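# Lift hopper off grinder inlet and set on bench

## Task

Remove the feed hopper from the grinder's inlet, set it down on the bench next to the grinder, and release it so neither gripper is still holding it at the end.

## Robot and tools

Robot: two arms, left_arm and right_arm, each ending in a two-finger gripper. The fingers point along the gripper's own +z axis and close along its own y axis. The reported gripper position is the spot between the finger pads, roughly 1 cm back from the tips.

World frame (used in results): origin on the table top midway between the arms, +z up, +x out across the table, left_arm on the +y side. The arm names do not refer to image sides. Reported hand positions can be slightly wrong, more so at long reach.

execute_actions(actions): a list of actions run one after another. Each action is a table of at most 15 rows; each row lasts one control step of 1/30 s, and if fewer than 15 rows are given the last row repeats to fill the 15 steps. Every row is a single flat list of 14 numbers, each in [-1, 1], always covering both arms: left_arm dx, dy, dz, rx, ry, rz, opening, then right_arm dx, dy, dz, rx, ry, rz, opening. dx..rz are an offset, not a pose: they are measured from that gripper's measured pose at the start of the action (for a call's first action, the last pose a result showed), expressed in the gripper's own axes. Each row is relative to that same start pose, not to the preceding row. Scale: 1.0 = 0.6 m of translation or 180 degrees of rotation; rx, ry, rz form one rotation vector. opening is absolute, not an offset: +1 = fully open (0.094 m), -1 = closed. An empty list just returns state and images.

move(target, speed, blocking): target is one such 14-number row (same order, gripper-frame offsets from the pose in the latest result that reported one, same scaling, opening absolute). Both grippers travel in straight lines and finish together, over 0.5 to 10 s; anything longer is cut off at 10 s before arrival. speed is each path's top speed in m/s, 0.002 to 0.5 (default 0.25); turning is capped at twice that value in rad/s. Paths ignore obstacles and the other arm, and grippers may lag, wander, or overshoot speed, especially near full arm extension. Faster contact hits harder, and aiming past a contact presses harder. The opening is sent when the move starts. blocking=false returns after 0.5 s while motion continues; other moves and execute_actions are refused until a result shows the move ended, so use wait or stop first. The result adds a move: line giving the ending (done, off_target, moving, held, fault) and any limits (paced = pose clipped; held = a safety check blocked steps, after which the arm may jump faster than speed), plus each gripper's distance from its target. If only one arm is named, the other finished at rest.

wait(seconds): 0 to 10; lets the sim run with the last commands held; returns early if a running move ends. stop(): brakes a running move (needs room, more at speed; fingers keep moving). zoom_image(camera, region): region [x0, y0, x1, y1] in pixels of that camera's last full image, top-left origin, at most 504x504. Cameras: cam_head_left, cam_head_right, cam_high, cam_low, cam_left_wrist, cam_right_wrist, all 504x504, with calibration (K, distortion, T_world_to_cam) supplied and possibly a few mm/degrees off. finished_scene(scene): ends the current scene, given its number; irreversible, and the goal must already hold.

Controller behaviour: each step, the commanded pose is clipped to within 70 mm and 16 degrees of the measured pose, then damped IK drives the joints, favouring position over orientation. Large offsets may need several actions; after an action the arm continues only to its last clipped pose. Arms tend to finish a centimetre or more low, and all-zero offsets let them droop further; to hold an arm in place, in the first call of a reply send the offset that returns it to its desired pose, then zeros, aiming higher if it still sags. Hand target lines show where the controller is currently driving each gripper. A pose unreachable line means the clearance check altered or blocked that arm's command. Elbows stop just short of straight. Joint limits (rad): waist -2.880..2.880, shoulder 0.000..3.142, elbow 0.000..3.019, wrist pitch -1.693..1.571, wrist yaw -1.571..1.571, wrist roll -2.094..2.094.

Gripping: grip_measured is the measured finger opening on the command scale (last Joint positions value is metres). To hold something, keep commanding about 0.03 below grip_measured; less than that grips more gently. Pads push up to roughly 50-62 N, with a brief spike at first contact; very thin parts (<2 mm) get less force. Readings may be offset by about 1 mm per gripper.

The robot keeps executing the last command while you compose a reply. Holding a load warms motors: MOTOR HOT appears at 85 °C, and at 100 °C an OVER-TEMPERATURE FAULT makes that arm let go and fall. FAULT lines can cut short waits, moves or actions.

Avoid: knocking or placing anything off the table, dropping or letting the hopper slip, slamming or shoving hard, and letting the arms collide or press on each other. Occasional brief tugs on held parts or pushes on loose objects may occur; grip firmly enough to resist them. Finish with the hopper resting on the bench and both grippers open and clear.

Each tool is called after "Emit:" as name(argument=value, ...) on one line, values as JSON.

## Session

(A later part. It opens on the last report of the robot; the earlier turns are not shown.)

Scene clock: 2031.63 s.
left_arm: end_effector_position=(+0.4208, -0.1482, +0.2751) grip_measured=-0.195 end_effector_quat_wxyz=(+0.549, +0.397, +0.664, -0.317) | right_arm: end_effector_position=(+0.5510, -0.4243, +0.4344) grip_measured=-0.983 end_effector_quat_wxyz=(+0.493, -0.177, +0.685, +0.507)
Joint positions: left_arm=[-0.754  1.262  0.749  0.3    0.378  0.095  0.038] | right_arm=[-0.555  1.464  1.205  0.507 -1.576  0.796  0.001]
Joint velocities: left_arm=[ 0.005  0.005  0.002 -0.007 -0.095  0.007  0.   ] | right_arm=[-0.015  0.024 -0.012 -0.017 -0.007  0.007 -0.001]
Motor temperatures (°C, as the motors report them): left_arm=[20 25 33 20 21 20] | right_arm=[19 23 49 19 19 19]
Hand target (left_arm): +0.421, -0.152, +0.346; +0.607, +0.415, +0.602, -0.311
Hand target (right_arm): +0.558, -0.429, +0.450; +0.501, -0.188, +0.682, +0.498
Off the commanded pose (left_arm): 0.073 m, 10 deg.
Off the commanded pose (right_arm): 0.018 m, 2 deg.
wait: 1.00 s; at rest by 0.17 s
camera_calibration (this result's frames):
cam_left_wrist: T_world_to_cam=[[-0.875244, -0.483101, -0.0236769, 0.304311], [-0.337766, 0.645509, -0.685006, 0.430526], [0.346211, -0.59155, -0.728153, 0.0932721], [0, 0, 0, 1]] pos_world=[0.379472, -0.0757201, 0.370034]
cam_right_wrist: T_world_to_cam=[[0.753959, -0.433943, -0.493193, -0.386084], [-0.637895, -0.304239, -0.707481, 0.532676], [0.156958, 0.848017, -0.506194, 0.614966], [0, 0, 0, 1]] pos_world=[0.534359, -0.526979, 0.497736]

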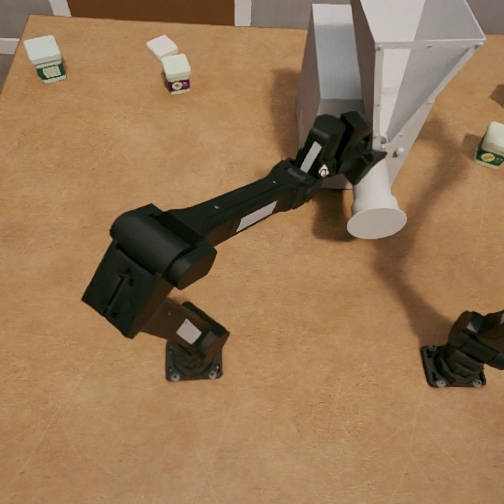

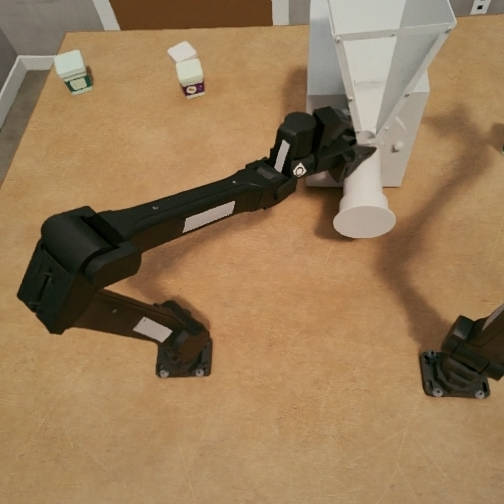

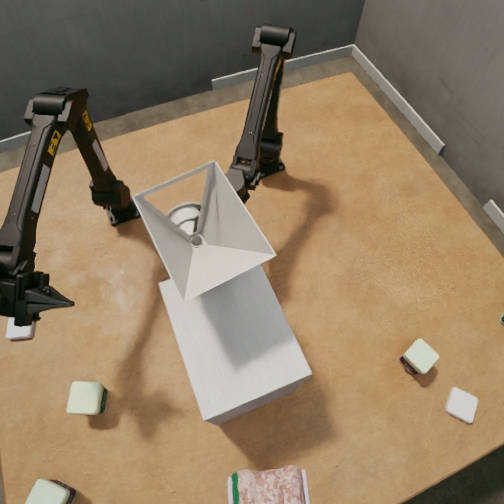

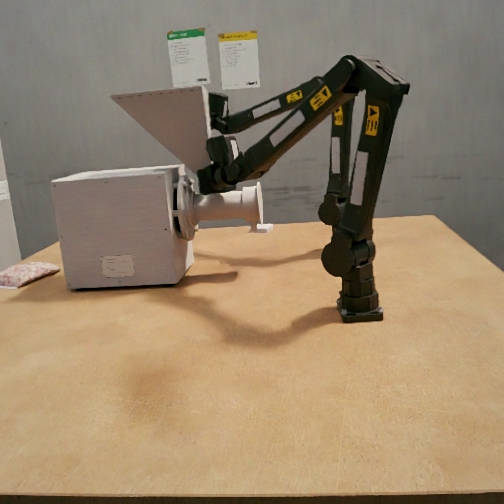

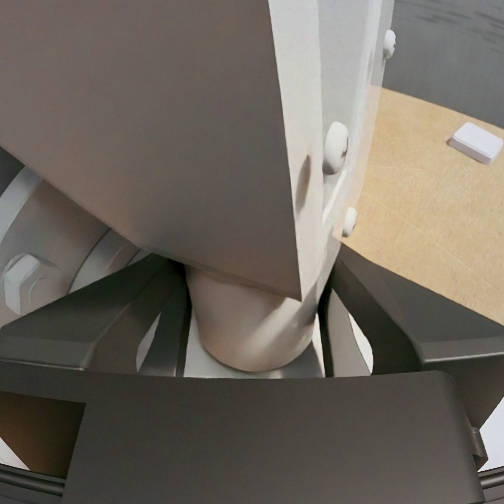

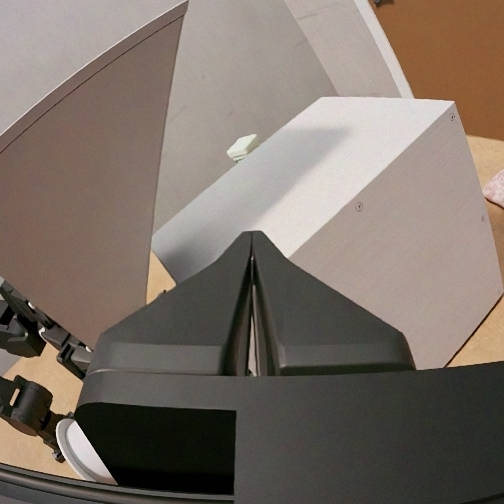

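Emit:
execute_actions(actions=[[[0,0,0,0,0,0,-0.2,-0.03,0,0,0,0,0,-1]],[[-0.02,0,0,0,-0.04,0,0.2,-0.03,0,0,0,0,0,-1]]])

Emit:
wait(seconds=1)

Scene clock: 2125.73 s.
left_arm: end_effector_position=(+0.4194, -0.1481, +0.2755) grip_measured=+0.197 end_effector_quat_wxyz=(+0.577, +0.376, +0.640, -0.340) | right_arm: end_effector_position=(+0.5517, -0.4248, +0.4323) grip_measured=-0.983 end_effector_quat_wxyz=(+0.480, -0.160, +0.689, +0.519)
Joint positions: left_arm=[-0.754  1.289  0.701  0.478  0.384  0.04   0.056] | right_arm=[-0.555  1.466  1.205  0.49  -1.576  0.826  0.001]
Joint velocities: left_arm=[-0.005 -0.005 -0.002  0.022 -0.051  0.037 -0.   ] | right_arm=[-0.005  0.015 -0.012 -0.007  0.051 -0.022  0.   ]
Motor temperatures (°C, as the motors report them): left_arm=[20 24 36 19 22 20] | right_arm=[19 23 49 19 19 19]
Hand target (left_arm): +0.422, -0.150, +0.284; +0.585, +0.370, +0.634, -0.345
Hand target (right_arm): +0.559, -0.429, +0.448; +0.486, -0.168, +0.687, +0.513
Off the commanded pose (left_arm): 0.009 m, 1 deg.
Off the commanded pose (right_arm): 0.019 m, 1 deg.
camera_calibration (this result's frames):
cam_left_wrist: T_world_to_cam=[[-0.873344, -0.487044, -0.00766883, 0.297316], [-0.316307, 0.579019, -0.751457, 0.429798], [0.370433, -0.653855, -0.659738, 0.055879], [0, 0, 0, 1]] pos_world=[0.374907, -0.0675184, 0.36212]
cam_right_wrist: T_world_to_cam=[[0.731982, -0.421382, -0.535387, -0.352163], [-0.667676, -0.287149, -0.686844, 0.546315], [0.135688, 0.860222, -0.491535, 0.624742], [0, 0, 0, 1]] pos_world=[0.537769, -0.528938, 0.493772]

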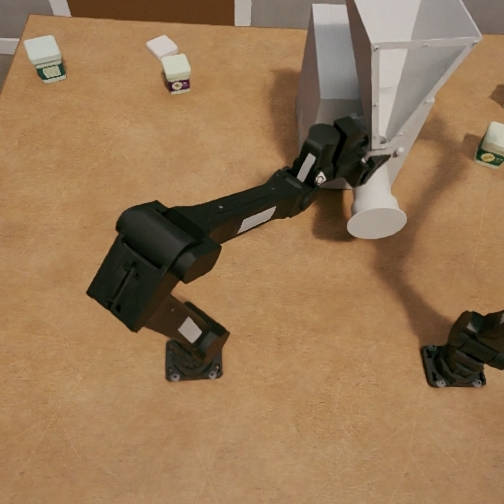

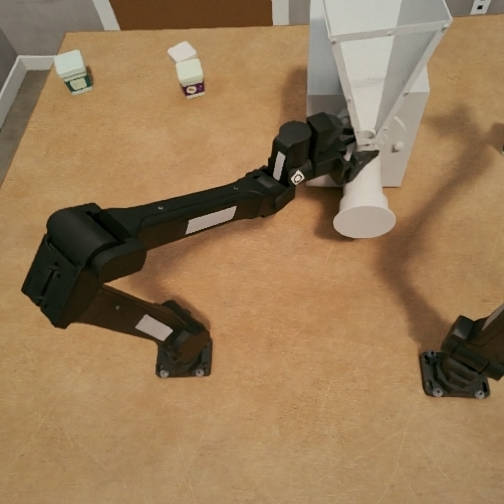

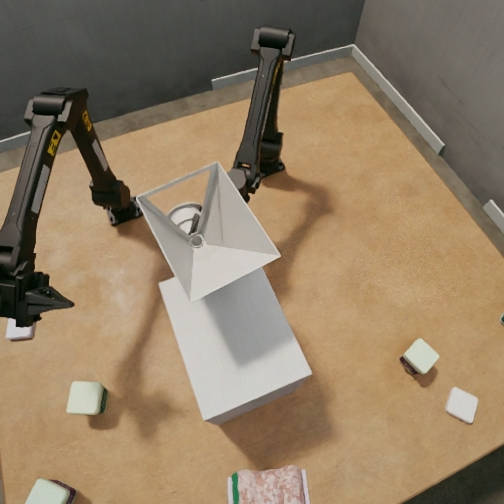

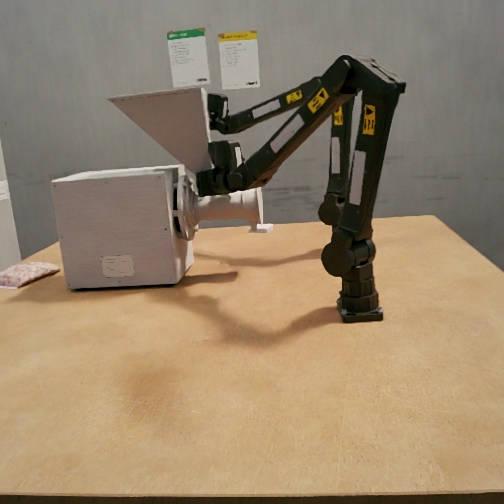

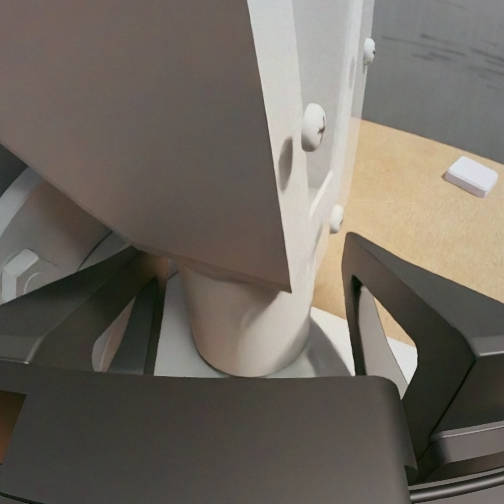

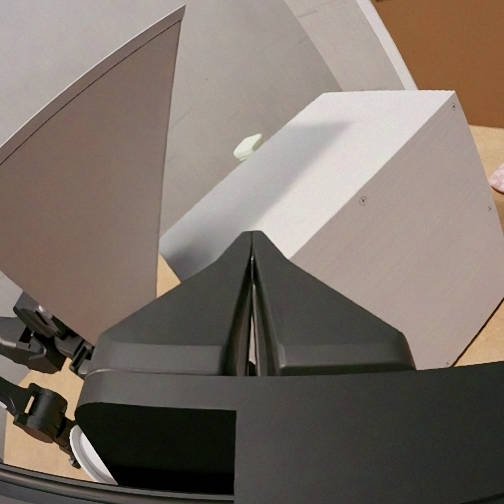

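Scene clock: 2126.73 s.
left_arm: end_effector_position=(+0.4194, -0.1481, +0.2755) grip_measured=+0.197 end_effector_quat_wxyz=(+0.577, +0.375, +0.641, -0.341) | right_arm: end_effector_position=(+0.5517, -0.4248, +0.4323) grip_measured=-0.983 end_effector_quat_wxyz=(+0.480, -0.159, +0.689, +0.519)
Joint positions: left_arm=[-0.754  1.289  0.701  0.478  0.384  0.038  0.056] | right_arm=[-0.555  1.466  1.205  0.49  -1.576  0.827  0.001]
Joint velocities: left_arm=[ 0.005  0.005  0.007  0.007 -0.037 -0.051 -0.001] | right_arm=[ 0.005  0.015 -0.002 -0.012 -0.095 -0.095 -0.   ]
Motor temperatures (°C, as the motors report them): left_arm=[20 24 36 19 21 20] | right_arm=[19 23 49 19 19 19]
Hand target (left_arm): +0.422, -0.150, +0.284; +0.585, +0.370, +0.634, -0.345
Hand target (right_arm): +0.559, -0.429, +0.448; +0.486, -0.168, +0.687, +0.513
Off the commanded pose (left_arm): 0.009 m, 1 deg.
Off the commanded pose (right_arm): 0.019 m, 1 deg.
wait: 1.00 s; at rest by 0.17 s
camera_calibration (this result's frames):
cam_left_wrist: T_world_to_cam=[[-0.87326, -0.487219, -0.00577142, 0.296732], [-0.317665, 0.578264, -0.751465, 0.430258], [0.369466, -0.654392, -0.659747, 0.0562075], [0, 0, 0, 1]] pos_world=[0.375035, -0.0674471, 0.362119]
cam_right_wrist: T_world_to_cam=[[0.731449, -0.421079, -0.536353, -0.351322], [-0.668359, -0.286759, -0.686343, 0.546641], [0.1352, 0.860501, -0.491181, 0.624976], [0, 0, 0, 1]] pos_world=[0.537829, -0.528973, 0.493727]

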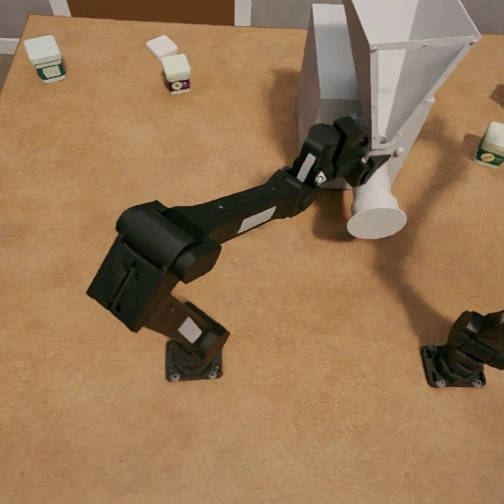

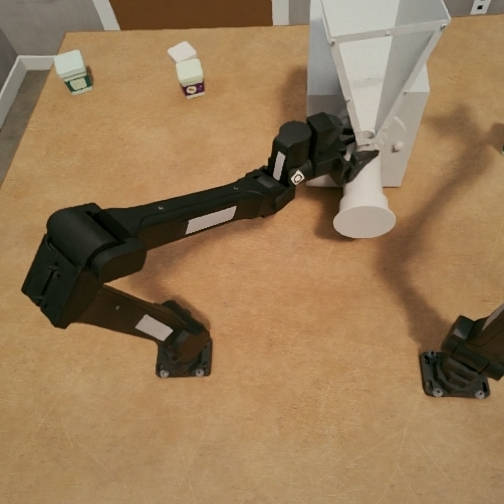

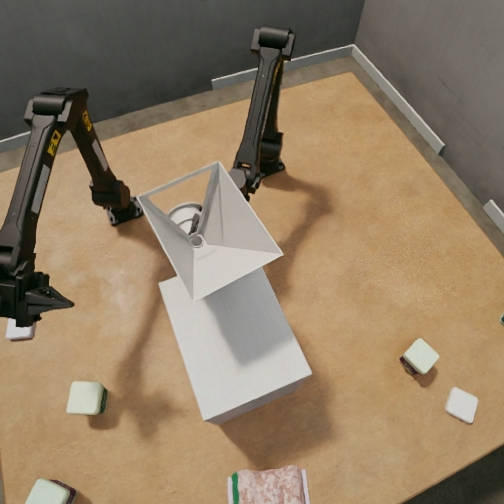

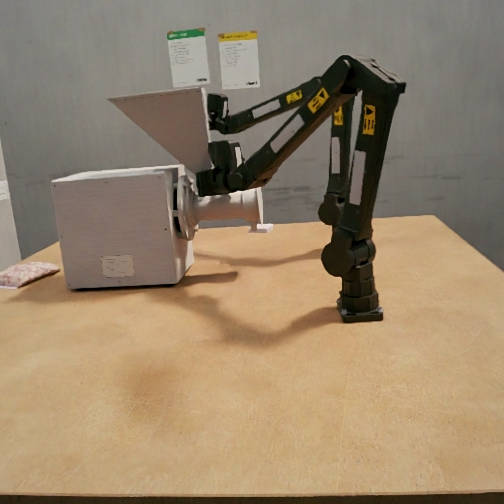

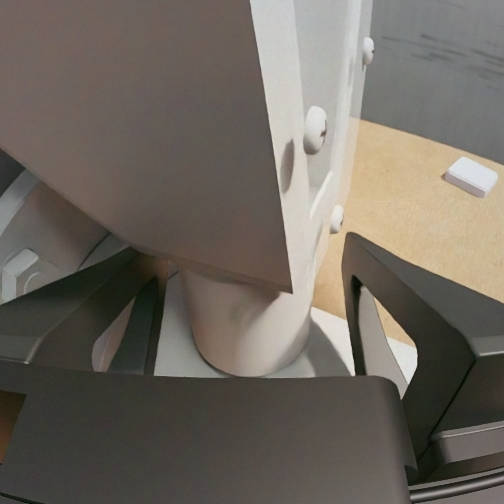

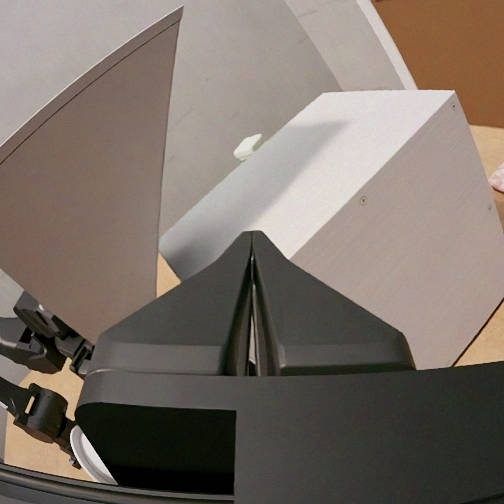

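Emit:
move(target=[-0.05,0,-0.2,0,0,0,0.2,0.3735,0.157,0.1027,-0.0796,0.0245,-0.189,0.3], speed=0.12)

Scene clock: 2146.83 s.
left_arm: end_effector_position=(+0.3591, -0.0510, +0.3097) grip_measured=+0.197 end_effector_quat_wxyz=(+0.569, +0.375, +0.644, -0.346) | right_arm: end_effector_position=(+0.4094, -0.2722, +0.2958) grip_measured=+0.298 end_effector_quat_wxyz=(+0.567, -0.405, +0.581, +0.421)
Joint positions: left_arm=[-0.607  0.889  0.545  0.214  0.541  0.048  0.056] | right_arm=[-0.359  1.24   0.564  1.014 -1.576  0.368  0.061]
Joint velocities: left_arm=[ 0.005 -0.005 -0.017 -0.017  0.022 -0.007 -0.   ] | right_arm=[-0.005 -0.005 -0.022 -0.017 -0.051  0.007  0.001]
Motor temperatures (°C, as the motors report them): left_arm=[20 24 33 19 21 20] | right_arm=[19 23 49 19 19 19]
Hand target (left_arm): +0.362, -0.047, +0.316; +0.577, +0.375, +0.640, -0.340
Hand target (right_arm): +0.407, -0.268, +0.299; +0.571, -0.416, +0.573, +0.416
Off the commanded pose (left_arm): 0.010 m, 1 deg.
Off the commanded pose (right_arm): 0.006 m, 4 deg.
joint sent to its limit (right arm) — the command would take joint 5 (wrist yaw) past its lower limit, so that joint was sent only as far as its limit.
move: off_target (right_arm)
camera_calibration (this result's frames):
cam_left_wrist: T_world_to_cam=[[-0.87759, -0.479295, 0.0105618, 0.288517], [-0.326593, 0.581575, -0.745056, 0.382006], [0.350959, -0.657303, -0.666919, 0.173309], [0, 0, 0, 1]] pos_world=[0.317136, 0.0300364, 0.397151]
cam_right_wrist: T_world_to_cam=[[0.947464, -0.319859, 0.00152229, -0.476144], [-0.184637, -0.550792, -0.813964, 0.169442], [0.261192, 0.77092, -0.580914, 0.396484], [0, 0, 0, 1]] pos_world=[0.378856, -0.364629, 0.368967]

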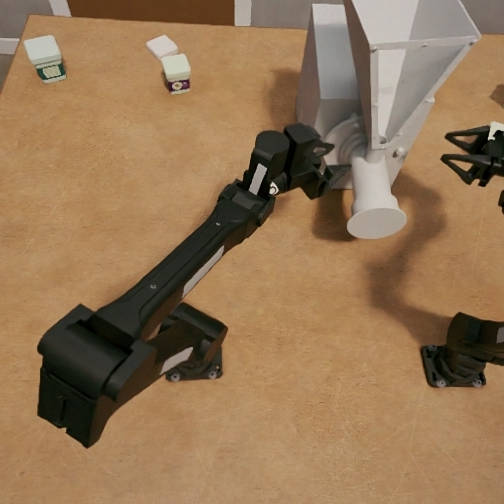

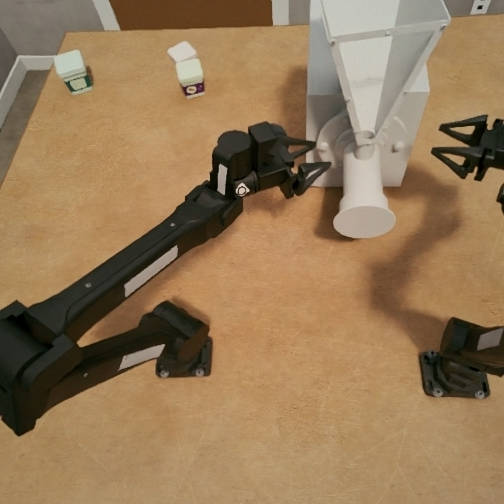

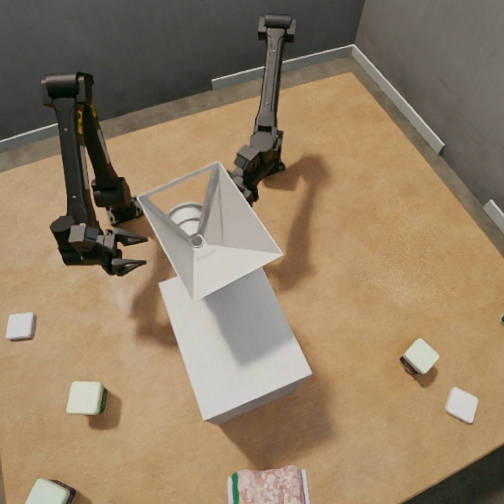

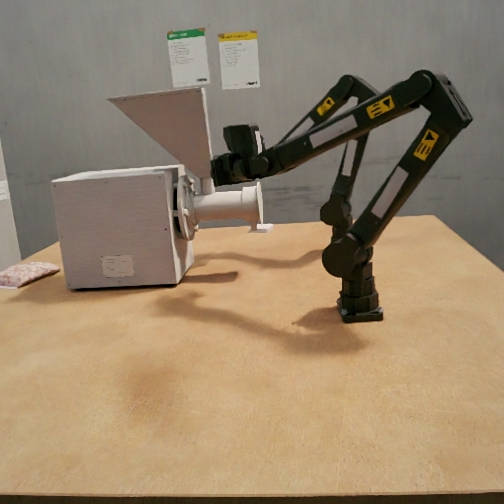

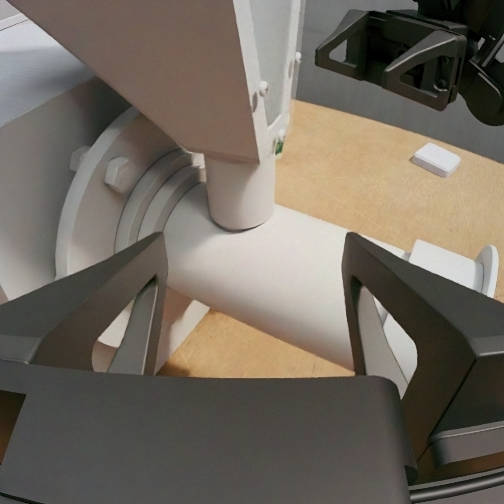

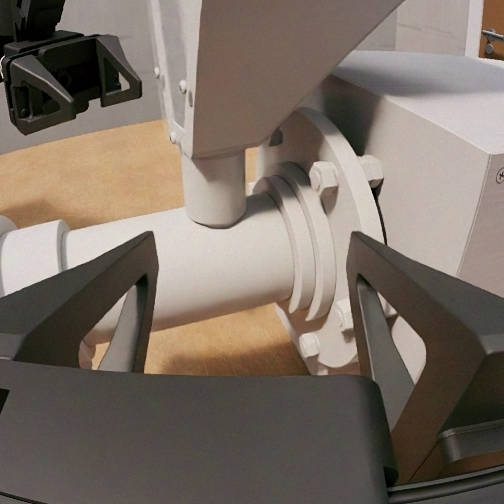

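Emit:
move(target=[-0.02,0,0,0,0,0,0.2,0.035,0.0123,0.12,-0.0306,0,0,0.3], speed=0.08)

Scene clock: 2165.17 s.
left_arm: end_effector_position=(+0.3575, -0.0501, +0.2999) grip_measured=+0.197 end_effector_quat_wxyz=(+0.555, +0.375, +0.657, -0.346) | right_arm: end_effector_position=(+0.4194, -0.2027, +0.2614) grip_measured=+0.298 end_effector_quat_wxyz=(+0.537, -0.417, +0.571, +0.461)
Joint positions: left_arm=[-0.607  0.889  0.541  0.18   0.541  0.048  0.056] | right_arm=[-0.153  1.284  0.564  0.726 -1.462  0.083  0.061]
Joint velocities: left_arm=[-0.015 -0.024 -0.022 -0.007 -0.022 -0.051 -0.   ] | right_arm=[ 0.005 -0.054 -0.007 -0.134 -0.022 -0.11   0.001]
Motor temperatures (°C, as the motors report them): left_arm=[20 23 33 19 21 19] | right_arm=[19 22 45 19 19 19]
Hand target (left_arm): +0.359, -0.052, +0.322; +0.569, +0.375, +0.644, -0.347
Hand target (right_arm): +0.425, -0.201, +0.275; +0.548, -0.431, +0.559, +0.449
Off the commanded pose (left_arm): 0.022 m, 2 deg.
Off the commanded pose (right_arm): 0.015 m, 3 deg.
move: off_target (left_arm, right_arm)
camera_calibration (this result's frames):
cam_left_wrist: T_world_to_cam=[[-0.876929, -0.479682, 0.0300168, 0.281605], [-0.35052, 0.595572, -0.722793, 0.37627], [0.328834, -0.644359, -0.690413, 0.183535], [0, 0, 0, 1]] pos_world=[0.318485, 0.0292474, 0.390227]
cam_right_wrist: T_world_to_cam=[[0.971953, -0.230598, -0.0461821, -0.443075], [-0.170314, -0.554762, -0.814391, 0.174839], [0.162177, 0.799414, -0.578477, 0.366985], [0, 0, 0, 1]] pos_world=[0.400909, -0.298551, 0.334218]

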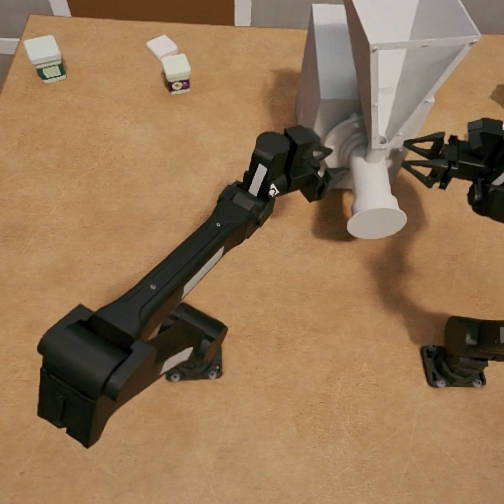

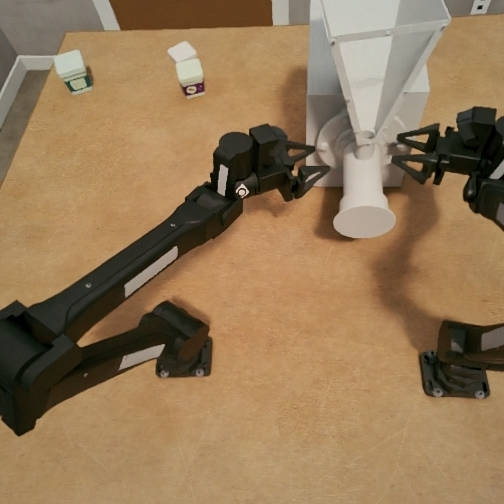

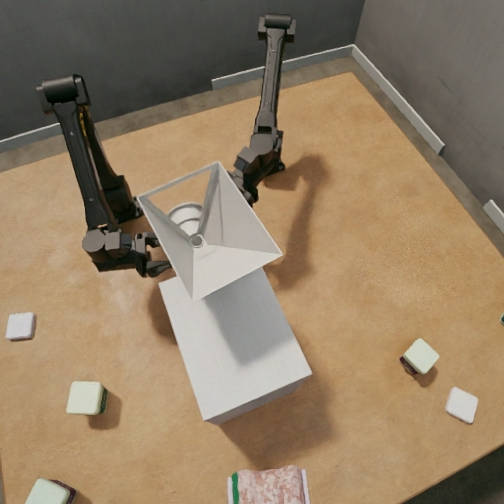

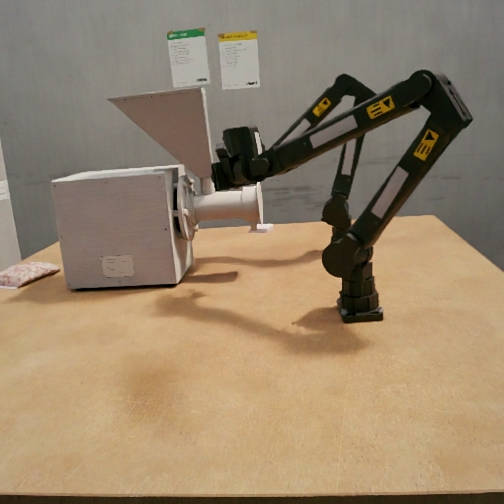

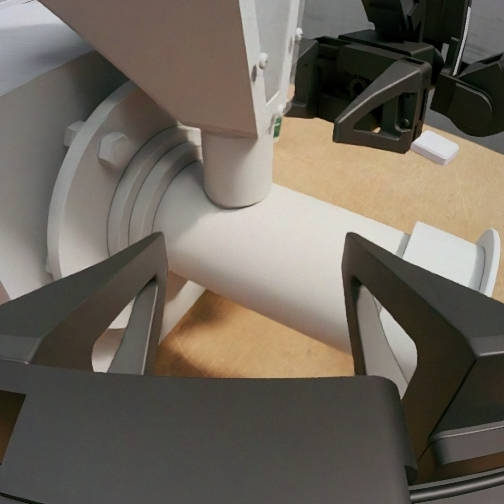

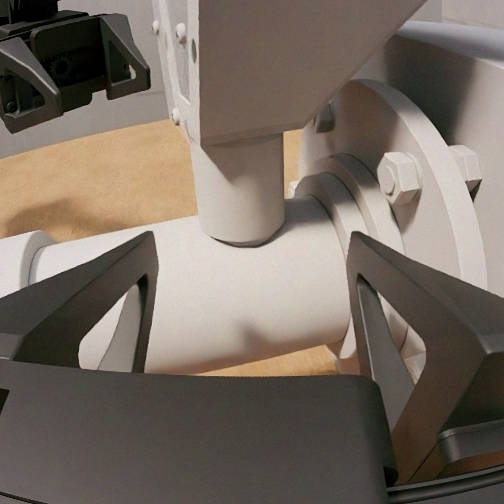

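Emit:
execute_actions(actions=[[[-0.03,0,0,0,-0.01,0,0.2,-0.012,0.01,0.075,0,0,-0.025,0.1]]])

Emit:
wait(seconds=1)

Scene clock: 2178.87 s.
left_arm: end_effector_position=(+0.3575, -0.0501, +0.2999) grip_measured=+0.197 end_effector_quat_wxyz=(+0.554, +0.372, +0.658, -0.348) | right_arm: end_effector_position=(+0.4191, -0.1543, +0.2590) grip_measured=+0.102 end_effector_quat_wxyz=(+0.543, -0.435, +0.560, +0.449)
Joint positions: left_arm=[-0.607  0.889  0.541  0.18   0.541  0.04   0.056] | right_arm=[-0.012  1.279  0.563  0.692 -1.332  0.007  0.052]
Joint velocities: left_arm=[ 0.005  0.005 -0.017 -0.022  0.037 -0.022 -0.001] | right_arm=[ 0.005 -0.005 -0.007 -0.007 -0.066 -0.022 -0.001]
Motor temperatures (°C, as the motors report them): left_arm=[20 23 34 19 20 19] | right_arm=[19 22 45 19 19 19]
Hand target (left_arm): +0.359, -0.052, +0.318; +0.565, +0.369, +0.648, -0.352
Hand target (right_arm): +0.424, -0.157, +0.269; +0.554, -0.440, +0.554, +0.439
Off the commanded pose (left_arm): 0.018 m, 2 deg.
Off the commanded pose (right_arm): 0.012 m, 2 deg.
camera_calibration (this result's frames):
cam_left_wrist: T_world_to_cam=[[-0.876217, -0.480479, 0.0371856, 0.27916], [-0.355701, 0.592744, -0.722587, 0.377918], [0.325146, -0.64637, -0.69028, 0.184712], [0, 0, 0, 1]] pos_world=[0.318972, 0.0295145, 0.390201]
cam_right_wrist: T_world_to_cam=[[0.975411, -0.220395, 0.000710215, -0.443762], [-0.128205, -0.570017, -0.811569, 0.178988], [0.17927, 0.791522, -0.584257, 0.320035], [0, 0, 0, 1]] pos_world=[0.398424, -0.249091, 0.332558]

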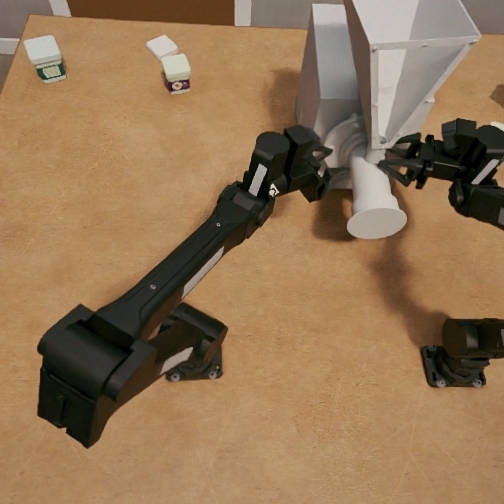

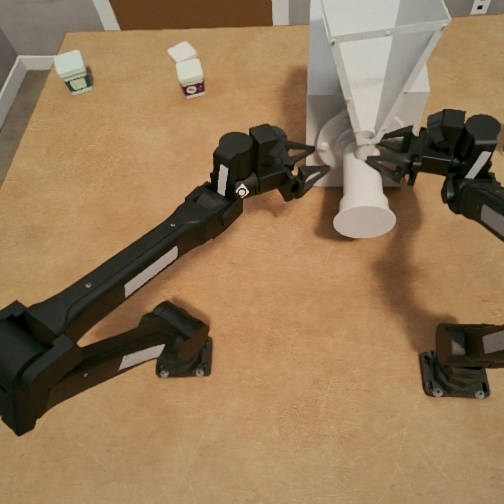

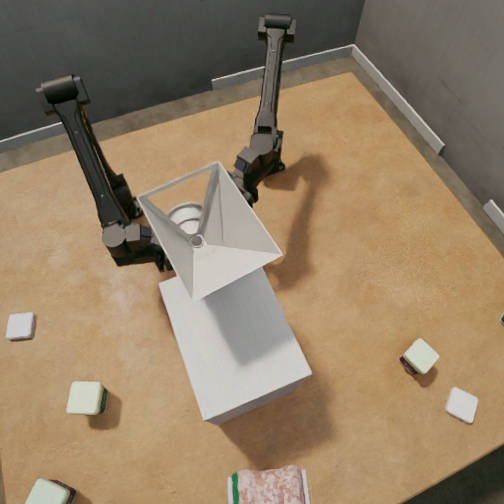

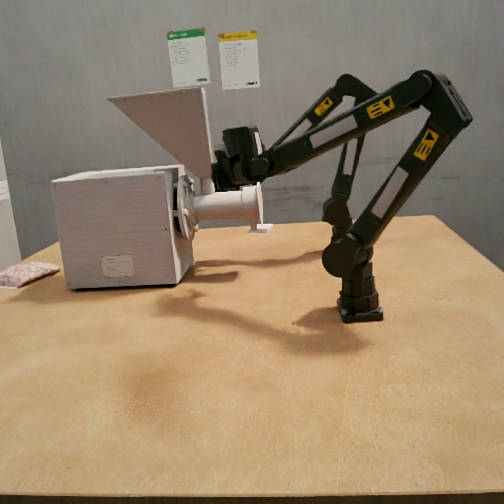

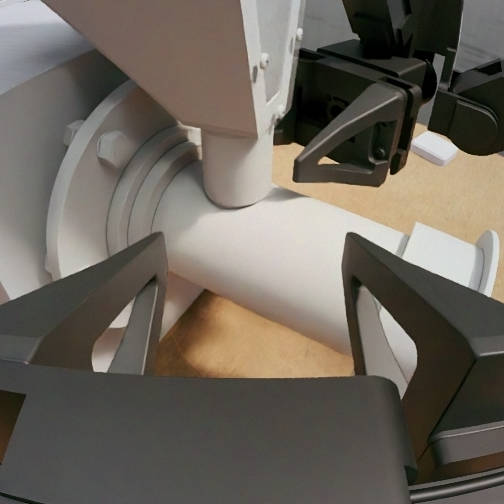

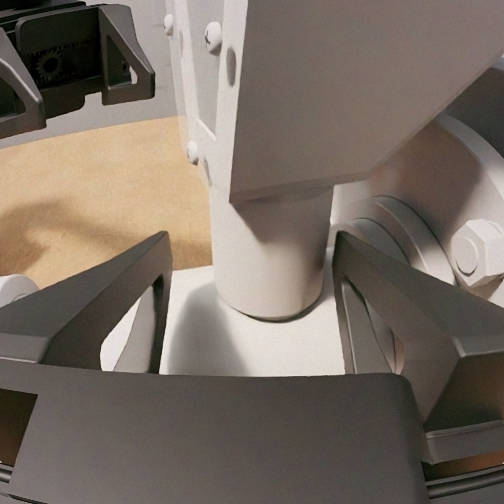

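Scene clock: 2179.87 s.
left_arm: end_effector_position=(+0.3575, -0.0501, +0.2999) grip_measured=+0.197 end_effector_quat_wxyz=(+0.554, +0.372, +0.658, -0.349) | right_arm: end_effector_position=(+0.4191, -0.1543, +0.2588) grip_measured=+0.102 end_effector_quat_wxyz=(+0.544, -0.436, +0.559, +0.448)
Joint positions: left_arm=[-0.607  0.889  0.541  0.18   0.541  0.04   0.056] | right_arm=[-0.012  1.279  0.563  0.69  -1.332  0.001  0.052]
Joint velocities: left_arm=[-0.005 -0.005 -0.012 -0.007 -0.037  0.037 -0.   ] | right_arm=[-0.005 -0.005 -0.007 -0.012  0.007  0.007  0.   ]
Motor temperatures (°C, as the motors report them): left_arm=[20 23 34 19 20 19] | right_arm=[19 22 45 19 19 19]
Hand target (left_arm): +0.359, -0.052, +0.318; +0.565, +0.369, +0.648, -0.352
Hand target (right_arm): +0.424, -0.157, +0.269; +0.554, -0.440, +0.554, +0.439
Off the commanded pose (left_arm): 0.018 m, 2 deg.
Off the commanded pose (right_arm): 0.012 m, 2 deg.
wait: 1.00 s; at rest by 0.17 s
camera_calibration (this result's frames):
cam_left_wrist: T_world_to_cam=[[-0.876179, -0.48052, 0.0375629, 0.279031], [-0.355973, 0.592595, -0.722575, 0.378005], [0.324952, -0.646476, -0.690272, 0.184774], [0, 0, 0, 1]] pos_world=[0.318998, 0.0295286, 0.3902]
cam_right_wrist: T_world_to_cam=[[0.975405, -0.220355, 0.00533202, -0.444945], [-0.124588, -0.571125, -0.811353, 0.177103], [0.181831, 0.790734, -0.584532, 0.31881], [0, 0, 0, 1]] pos_world=[0.398097, -0.248992, 0.33242]

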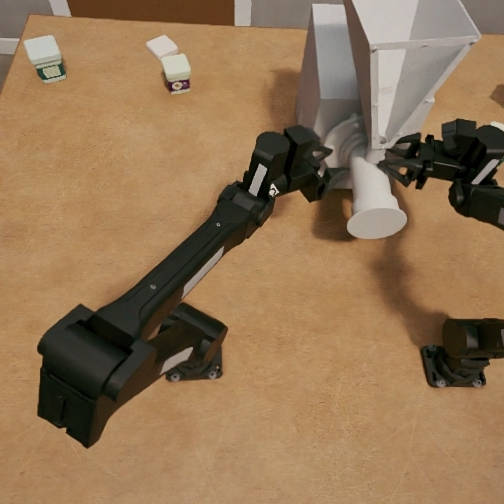

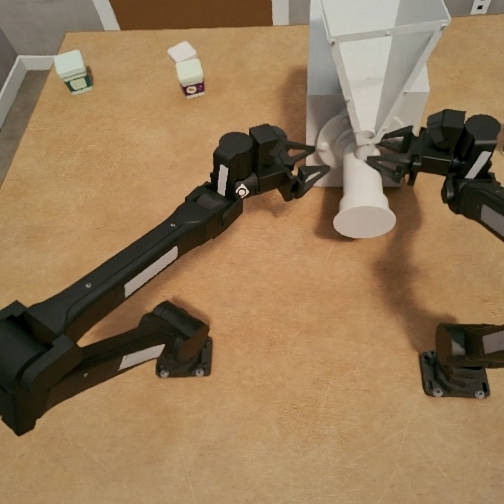

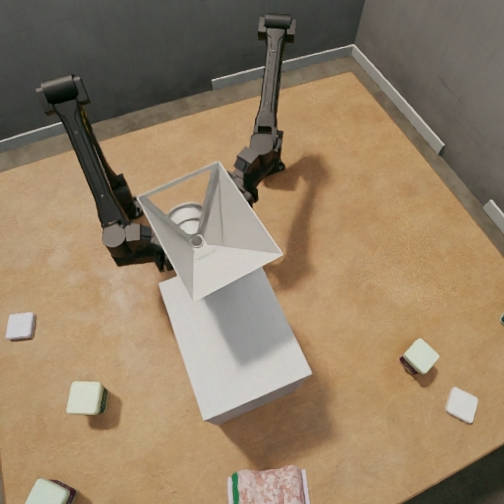

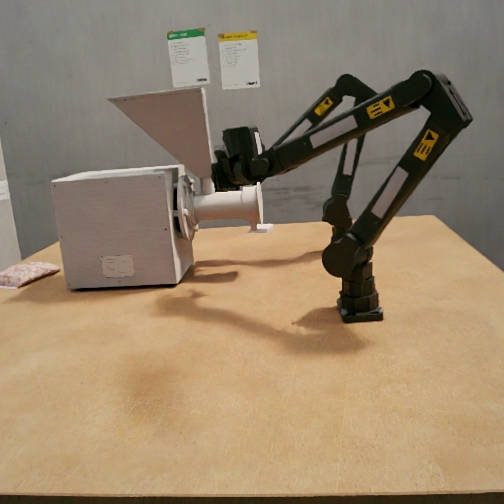

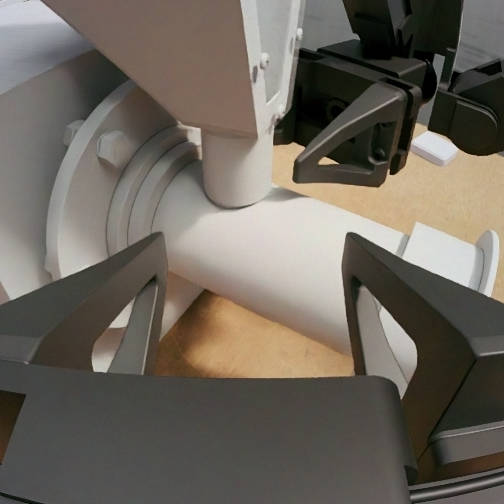

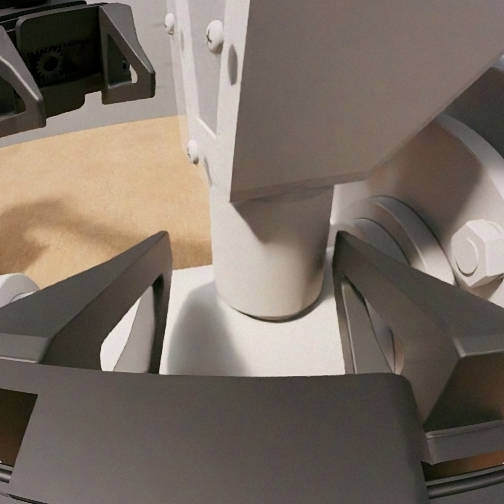

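Emit:
execute_actions(actions=[[[-0.03,0,0,0,-0.01,0,0.2,-0.018,-0.016,0.04,0,0,-0.005,0.1]]])

Emit:
wait(seconds=1)

Scene clock: 2185.30 s.
left_arm: end_effector_position=(+0.3575, -0.0501, +0.2999) grip_measured=+0.197 end_effector_quat_wxyz=(+0.553, +0.370, +0.660, -0.351) | right_arm: end_effector_position=(+0.4226, -0.1370, +0.2546) grip_measured=+0.102 end_effector_quat_wxyz=(+0.539, -0.430, +0.568, +0.449)
Joint positions: left_arm=[-0.607  0.889  0.541  0.18   0.541  0.033  0.056] | right_arm=[ 0.04   1.289  0.569  0.668 -1.27  -0.004  0.052]
Joint velocities: left_arm=[-0.005 -0.034 -0.002 -0.022  0.007  0.066  0.   ] | right_arm=[-0.015 -0.015 -0.007 -0.012  0.051 -0.037  0.   ]
Motor temperatures (°C, as the motors report them): left_arm=[20 23 34 19 20 19] | right_arm=[19 22 45 19 19 19]
Hand target (left_arm): +0.359, -0.052, +0.318; +0.564, +0.367, +0.649, -0.355
Hand target (right_arm): +0.433, -0.133, +0.269; +0.548, -0.441, +0.556, +0.443
Off the commanded pose (left_arm): 0.018 m, 2 deg.
Off the commanded pose (right_arm): 0.019 m, 2 deg.
camera_calibration (this result's frames):
cam_left_wrist: T_world_to_cam=[[-0.875419, -0.481291, 0.0447297, 0.276571], [-0.361149, 0.589762, -0.722324, 0.379638], [0.321268, -0.64849, -0.690107, 0.185941], [0, 0, 0, 1]] pos_world=[0.319485, 0.0297961, 0.39017]
cam_right_wrist: T_world_to_cam=[[0.973089, -0.229954, -0.0148006, -0.439729], [-0.147764, -0.573424, -0.805823, 0.19201], [0.176815, 0.786325, -0.591971, 0.305391], [0, 0, 0, 1]] pos_world=[0.402269, -0.231151, 0.329]

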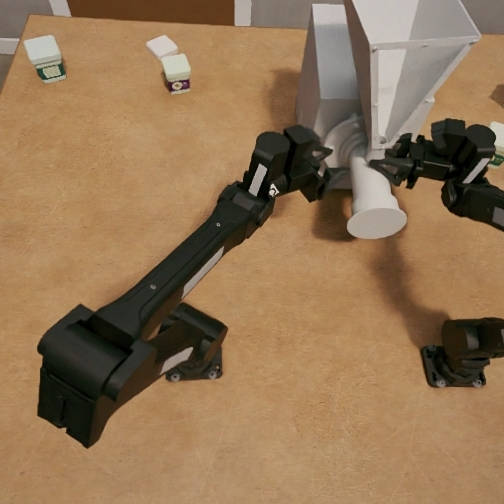

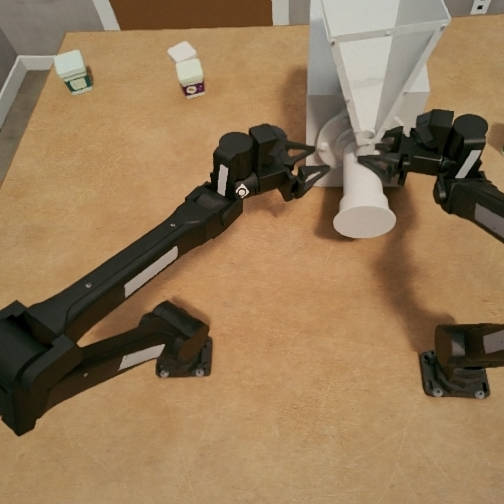

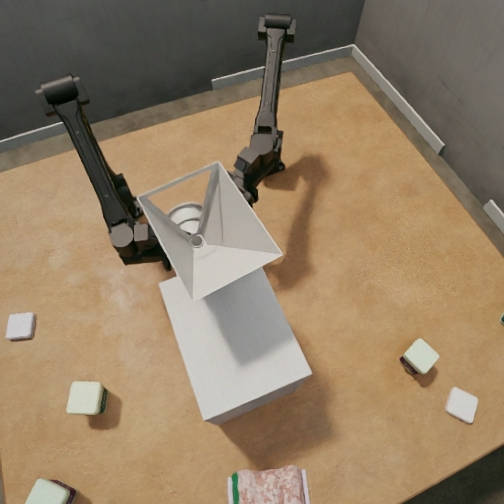

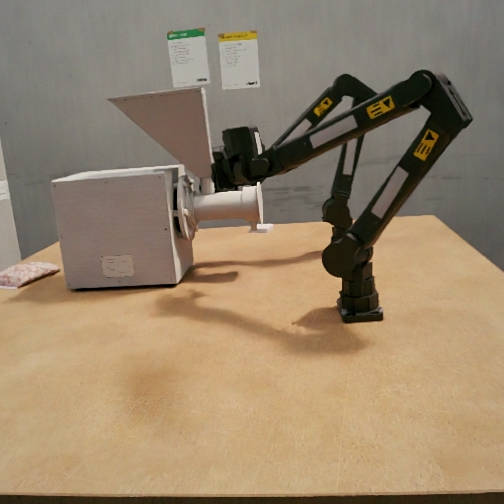

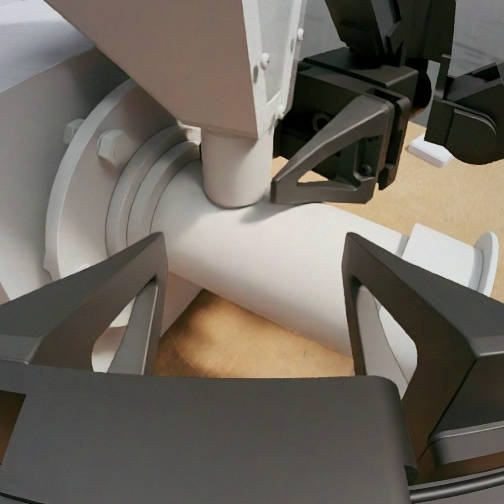

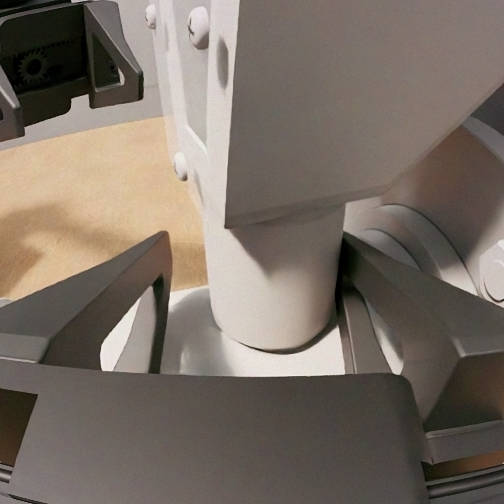

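Scene clock: 2186.30 s.
left_arm: end_effector_position=(+0.3575, -0.0501, +0.2999) grip_measured=+0.197 end_effector_quat_wxyz=(+0.553, +0.370, +0.660, -0.351) | right_arm: end_effector_position=(+0.4226, -0.1370, +0.2545) grip_measured=+0.102 end_effector_quat_wxyz=(+0.539, -0.430, +0.568, +0.449)
Joint positions: left_arm=[-0.607  0.889  0.541  0.18   0.541  0.032  0.056] | right_arm=[ 0.04   1.289  0.569  0.668 -1.27  -0.004  0.052]
Joint velocities: left_arm=[-0.015 -0.005  0.007  0.002  0.037  0.007 -0.   ] | right_arm=[-0.005 -0.005 -0.022 -0.002  0.051 -0.066 -0.   ]
Motor temperatures (°C, as the motors report them): left_arm=[20 23 34 19 20 19] | right_arm=[19 22 45 19 19 19]
Hand target (left_arm): +0.359, -0.052, +0.318; +0.564, +0.367, +0.649, -0.355
Hand target (right_arm): +0.433, -0.133, +0.269; +0.548, -0.441, +0.556, +0.444
Off the commanded pose (left_arm): 0.018 m, 2 deg.
Off the commanded pose (right_arm): 0.019 m, 2 deg.
wait: 1.00 s; at rest by 0.17 s
camera_calibration (this result's frames):
cam_left_wrist: T_world_to_cam=[[-0.875378, -0.481331, 0.0451068, 0.276442], [-0.361421, 0.589613, -0.72231, 0.379723], [0.321074, -0.648596, -0.690097, 0.186002], [0, 0, 0, 1]] pos_world=[0.31951, 0.0298102, 0.390168]
cam_right_wrist: T_world_to_cam=[[0.97309, -0.22995, -0.0147833, -0.439731], [-0.147768, -0.573516, -0.805757, 0.191943], [0.176805, 0.786258, -0.592062, 0.305381], [0, 0, 0, 1]] pos_world=[0.402268, -0.231142, 0.328963]

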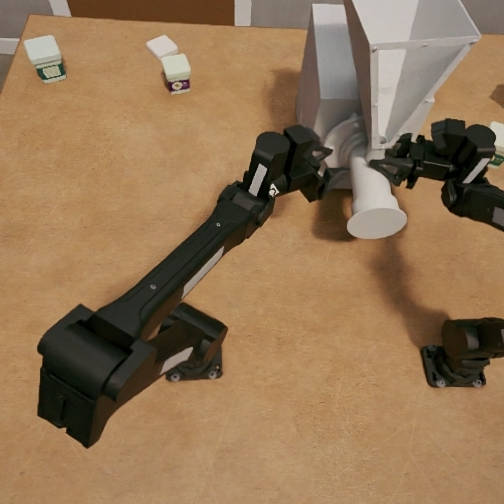

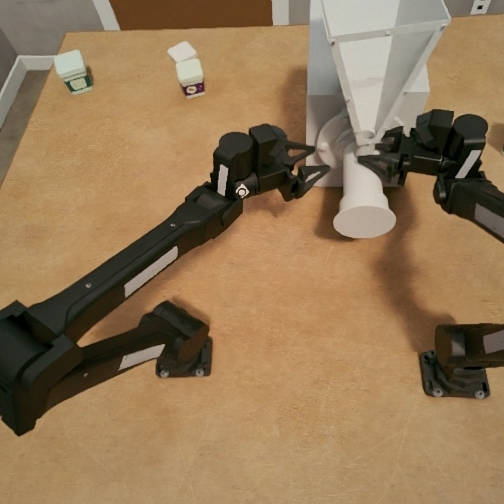

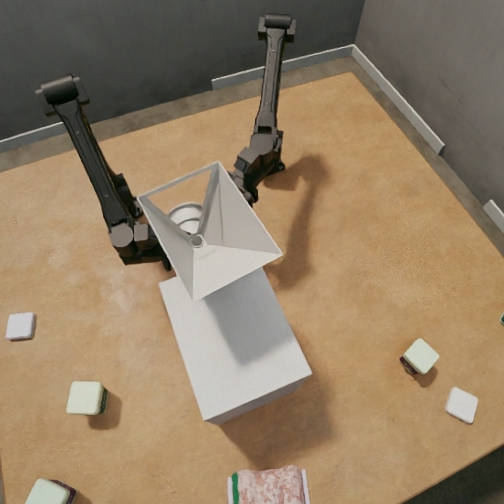

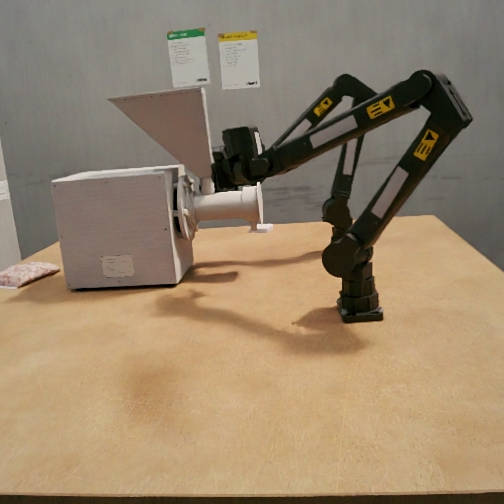

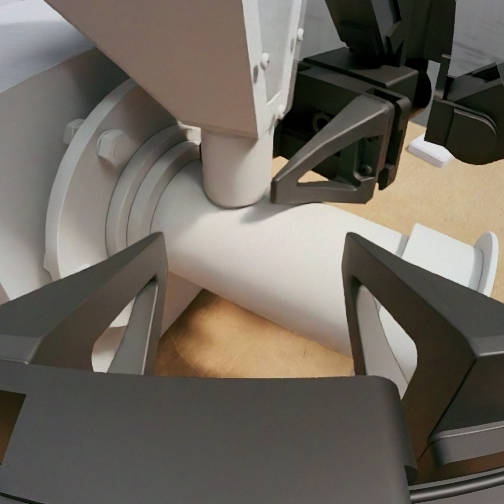

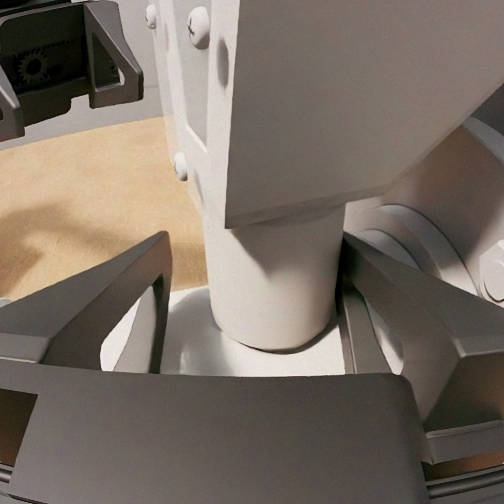

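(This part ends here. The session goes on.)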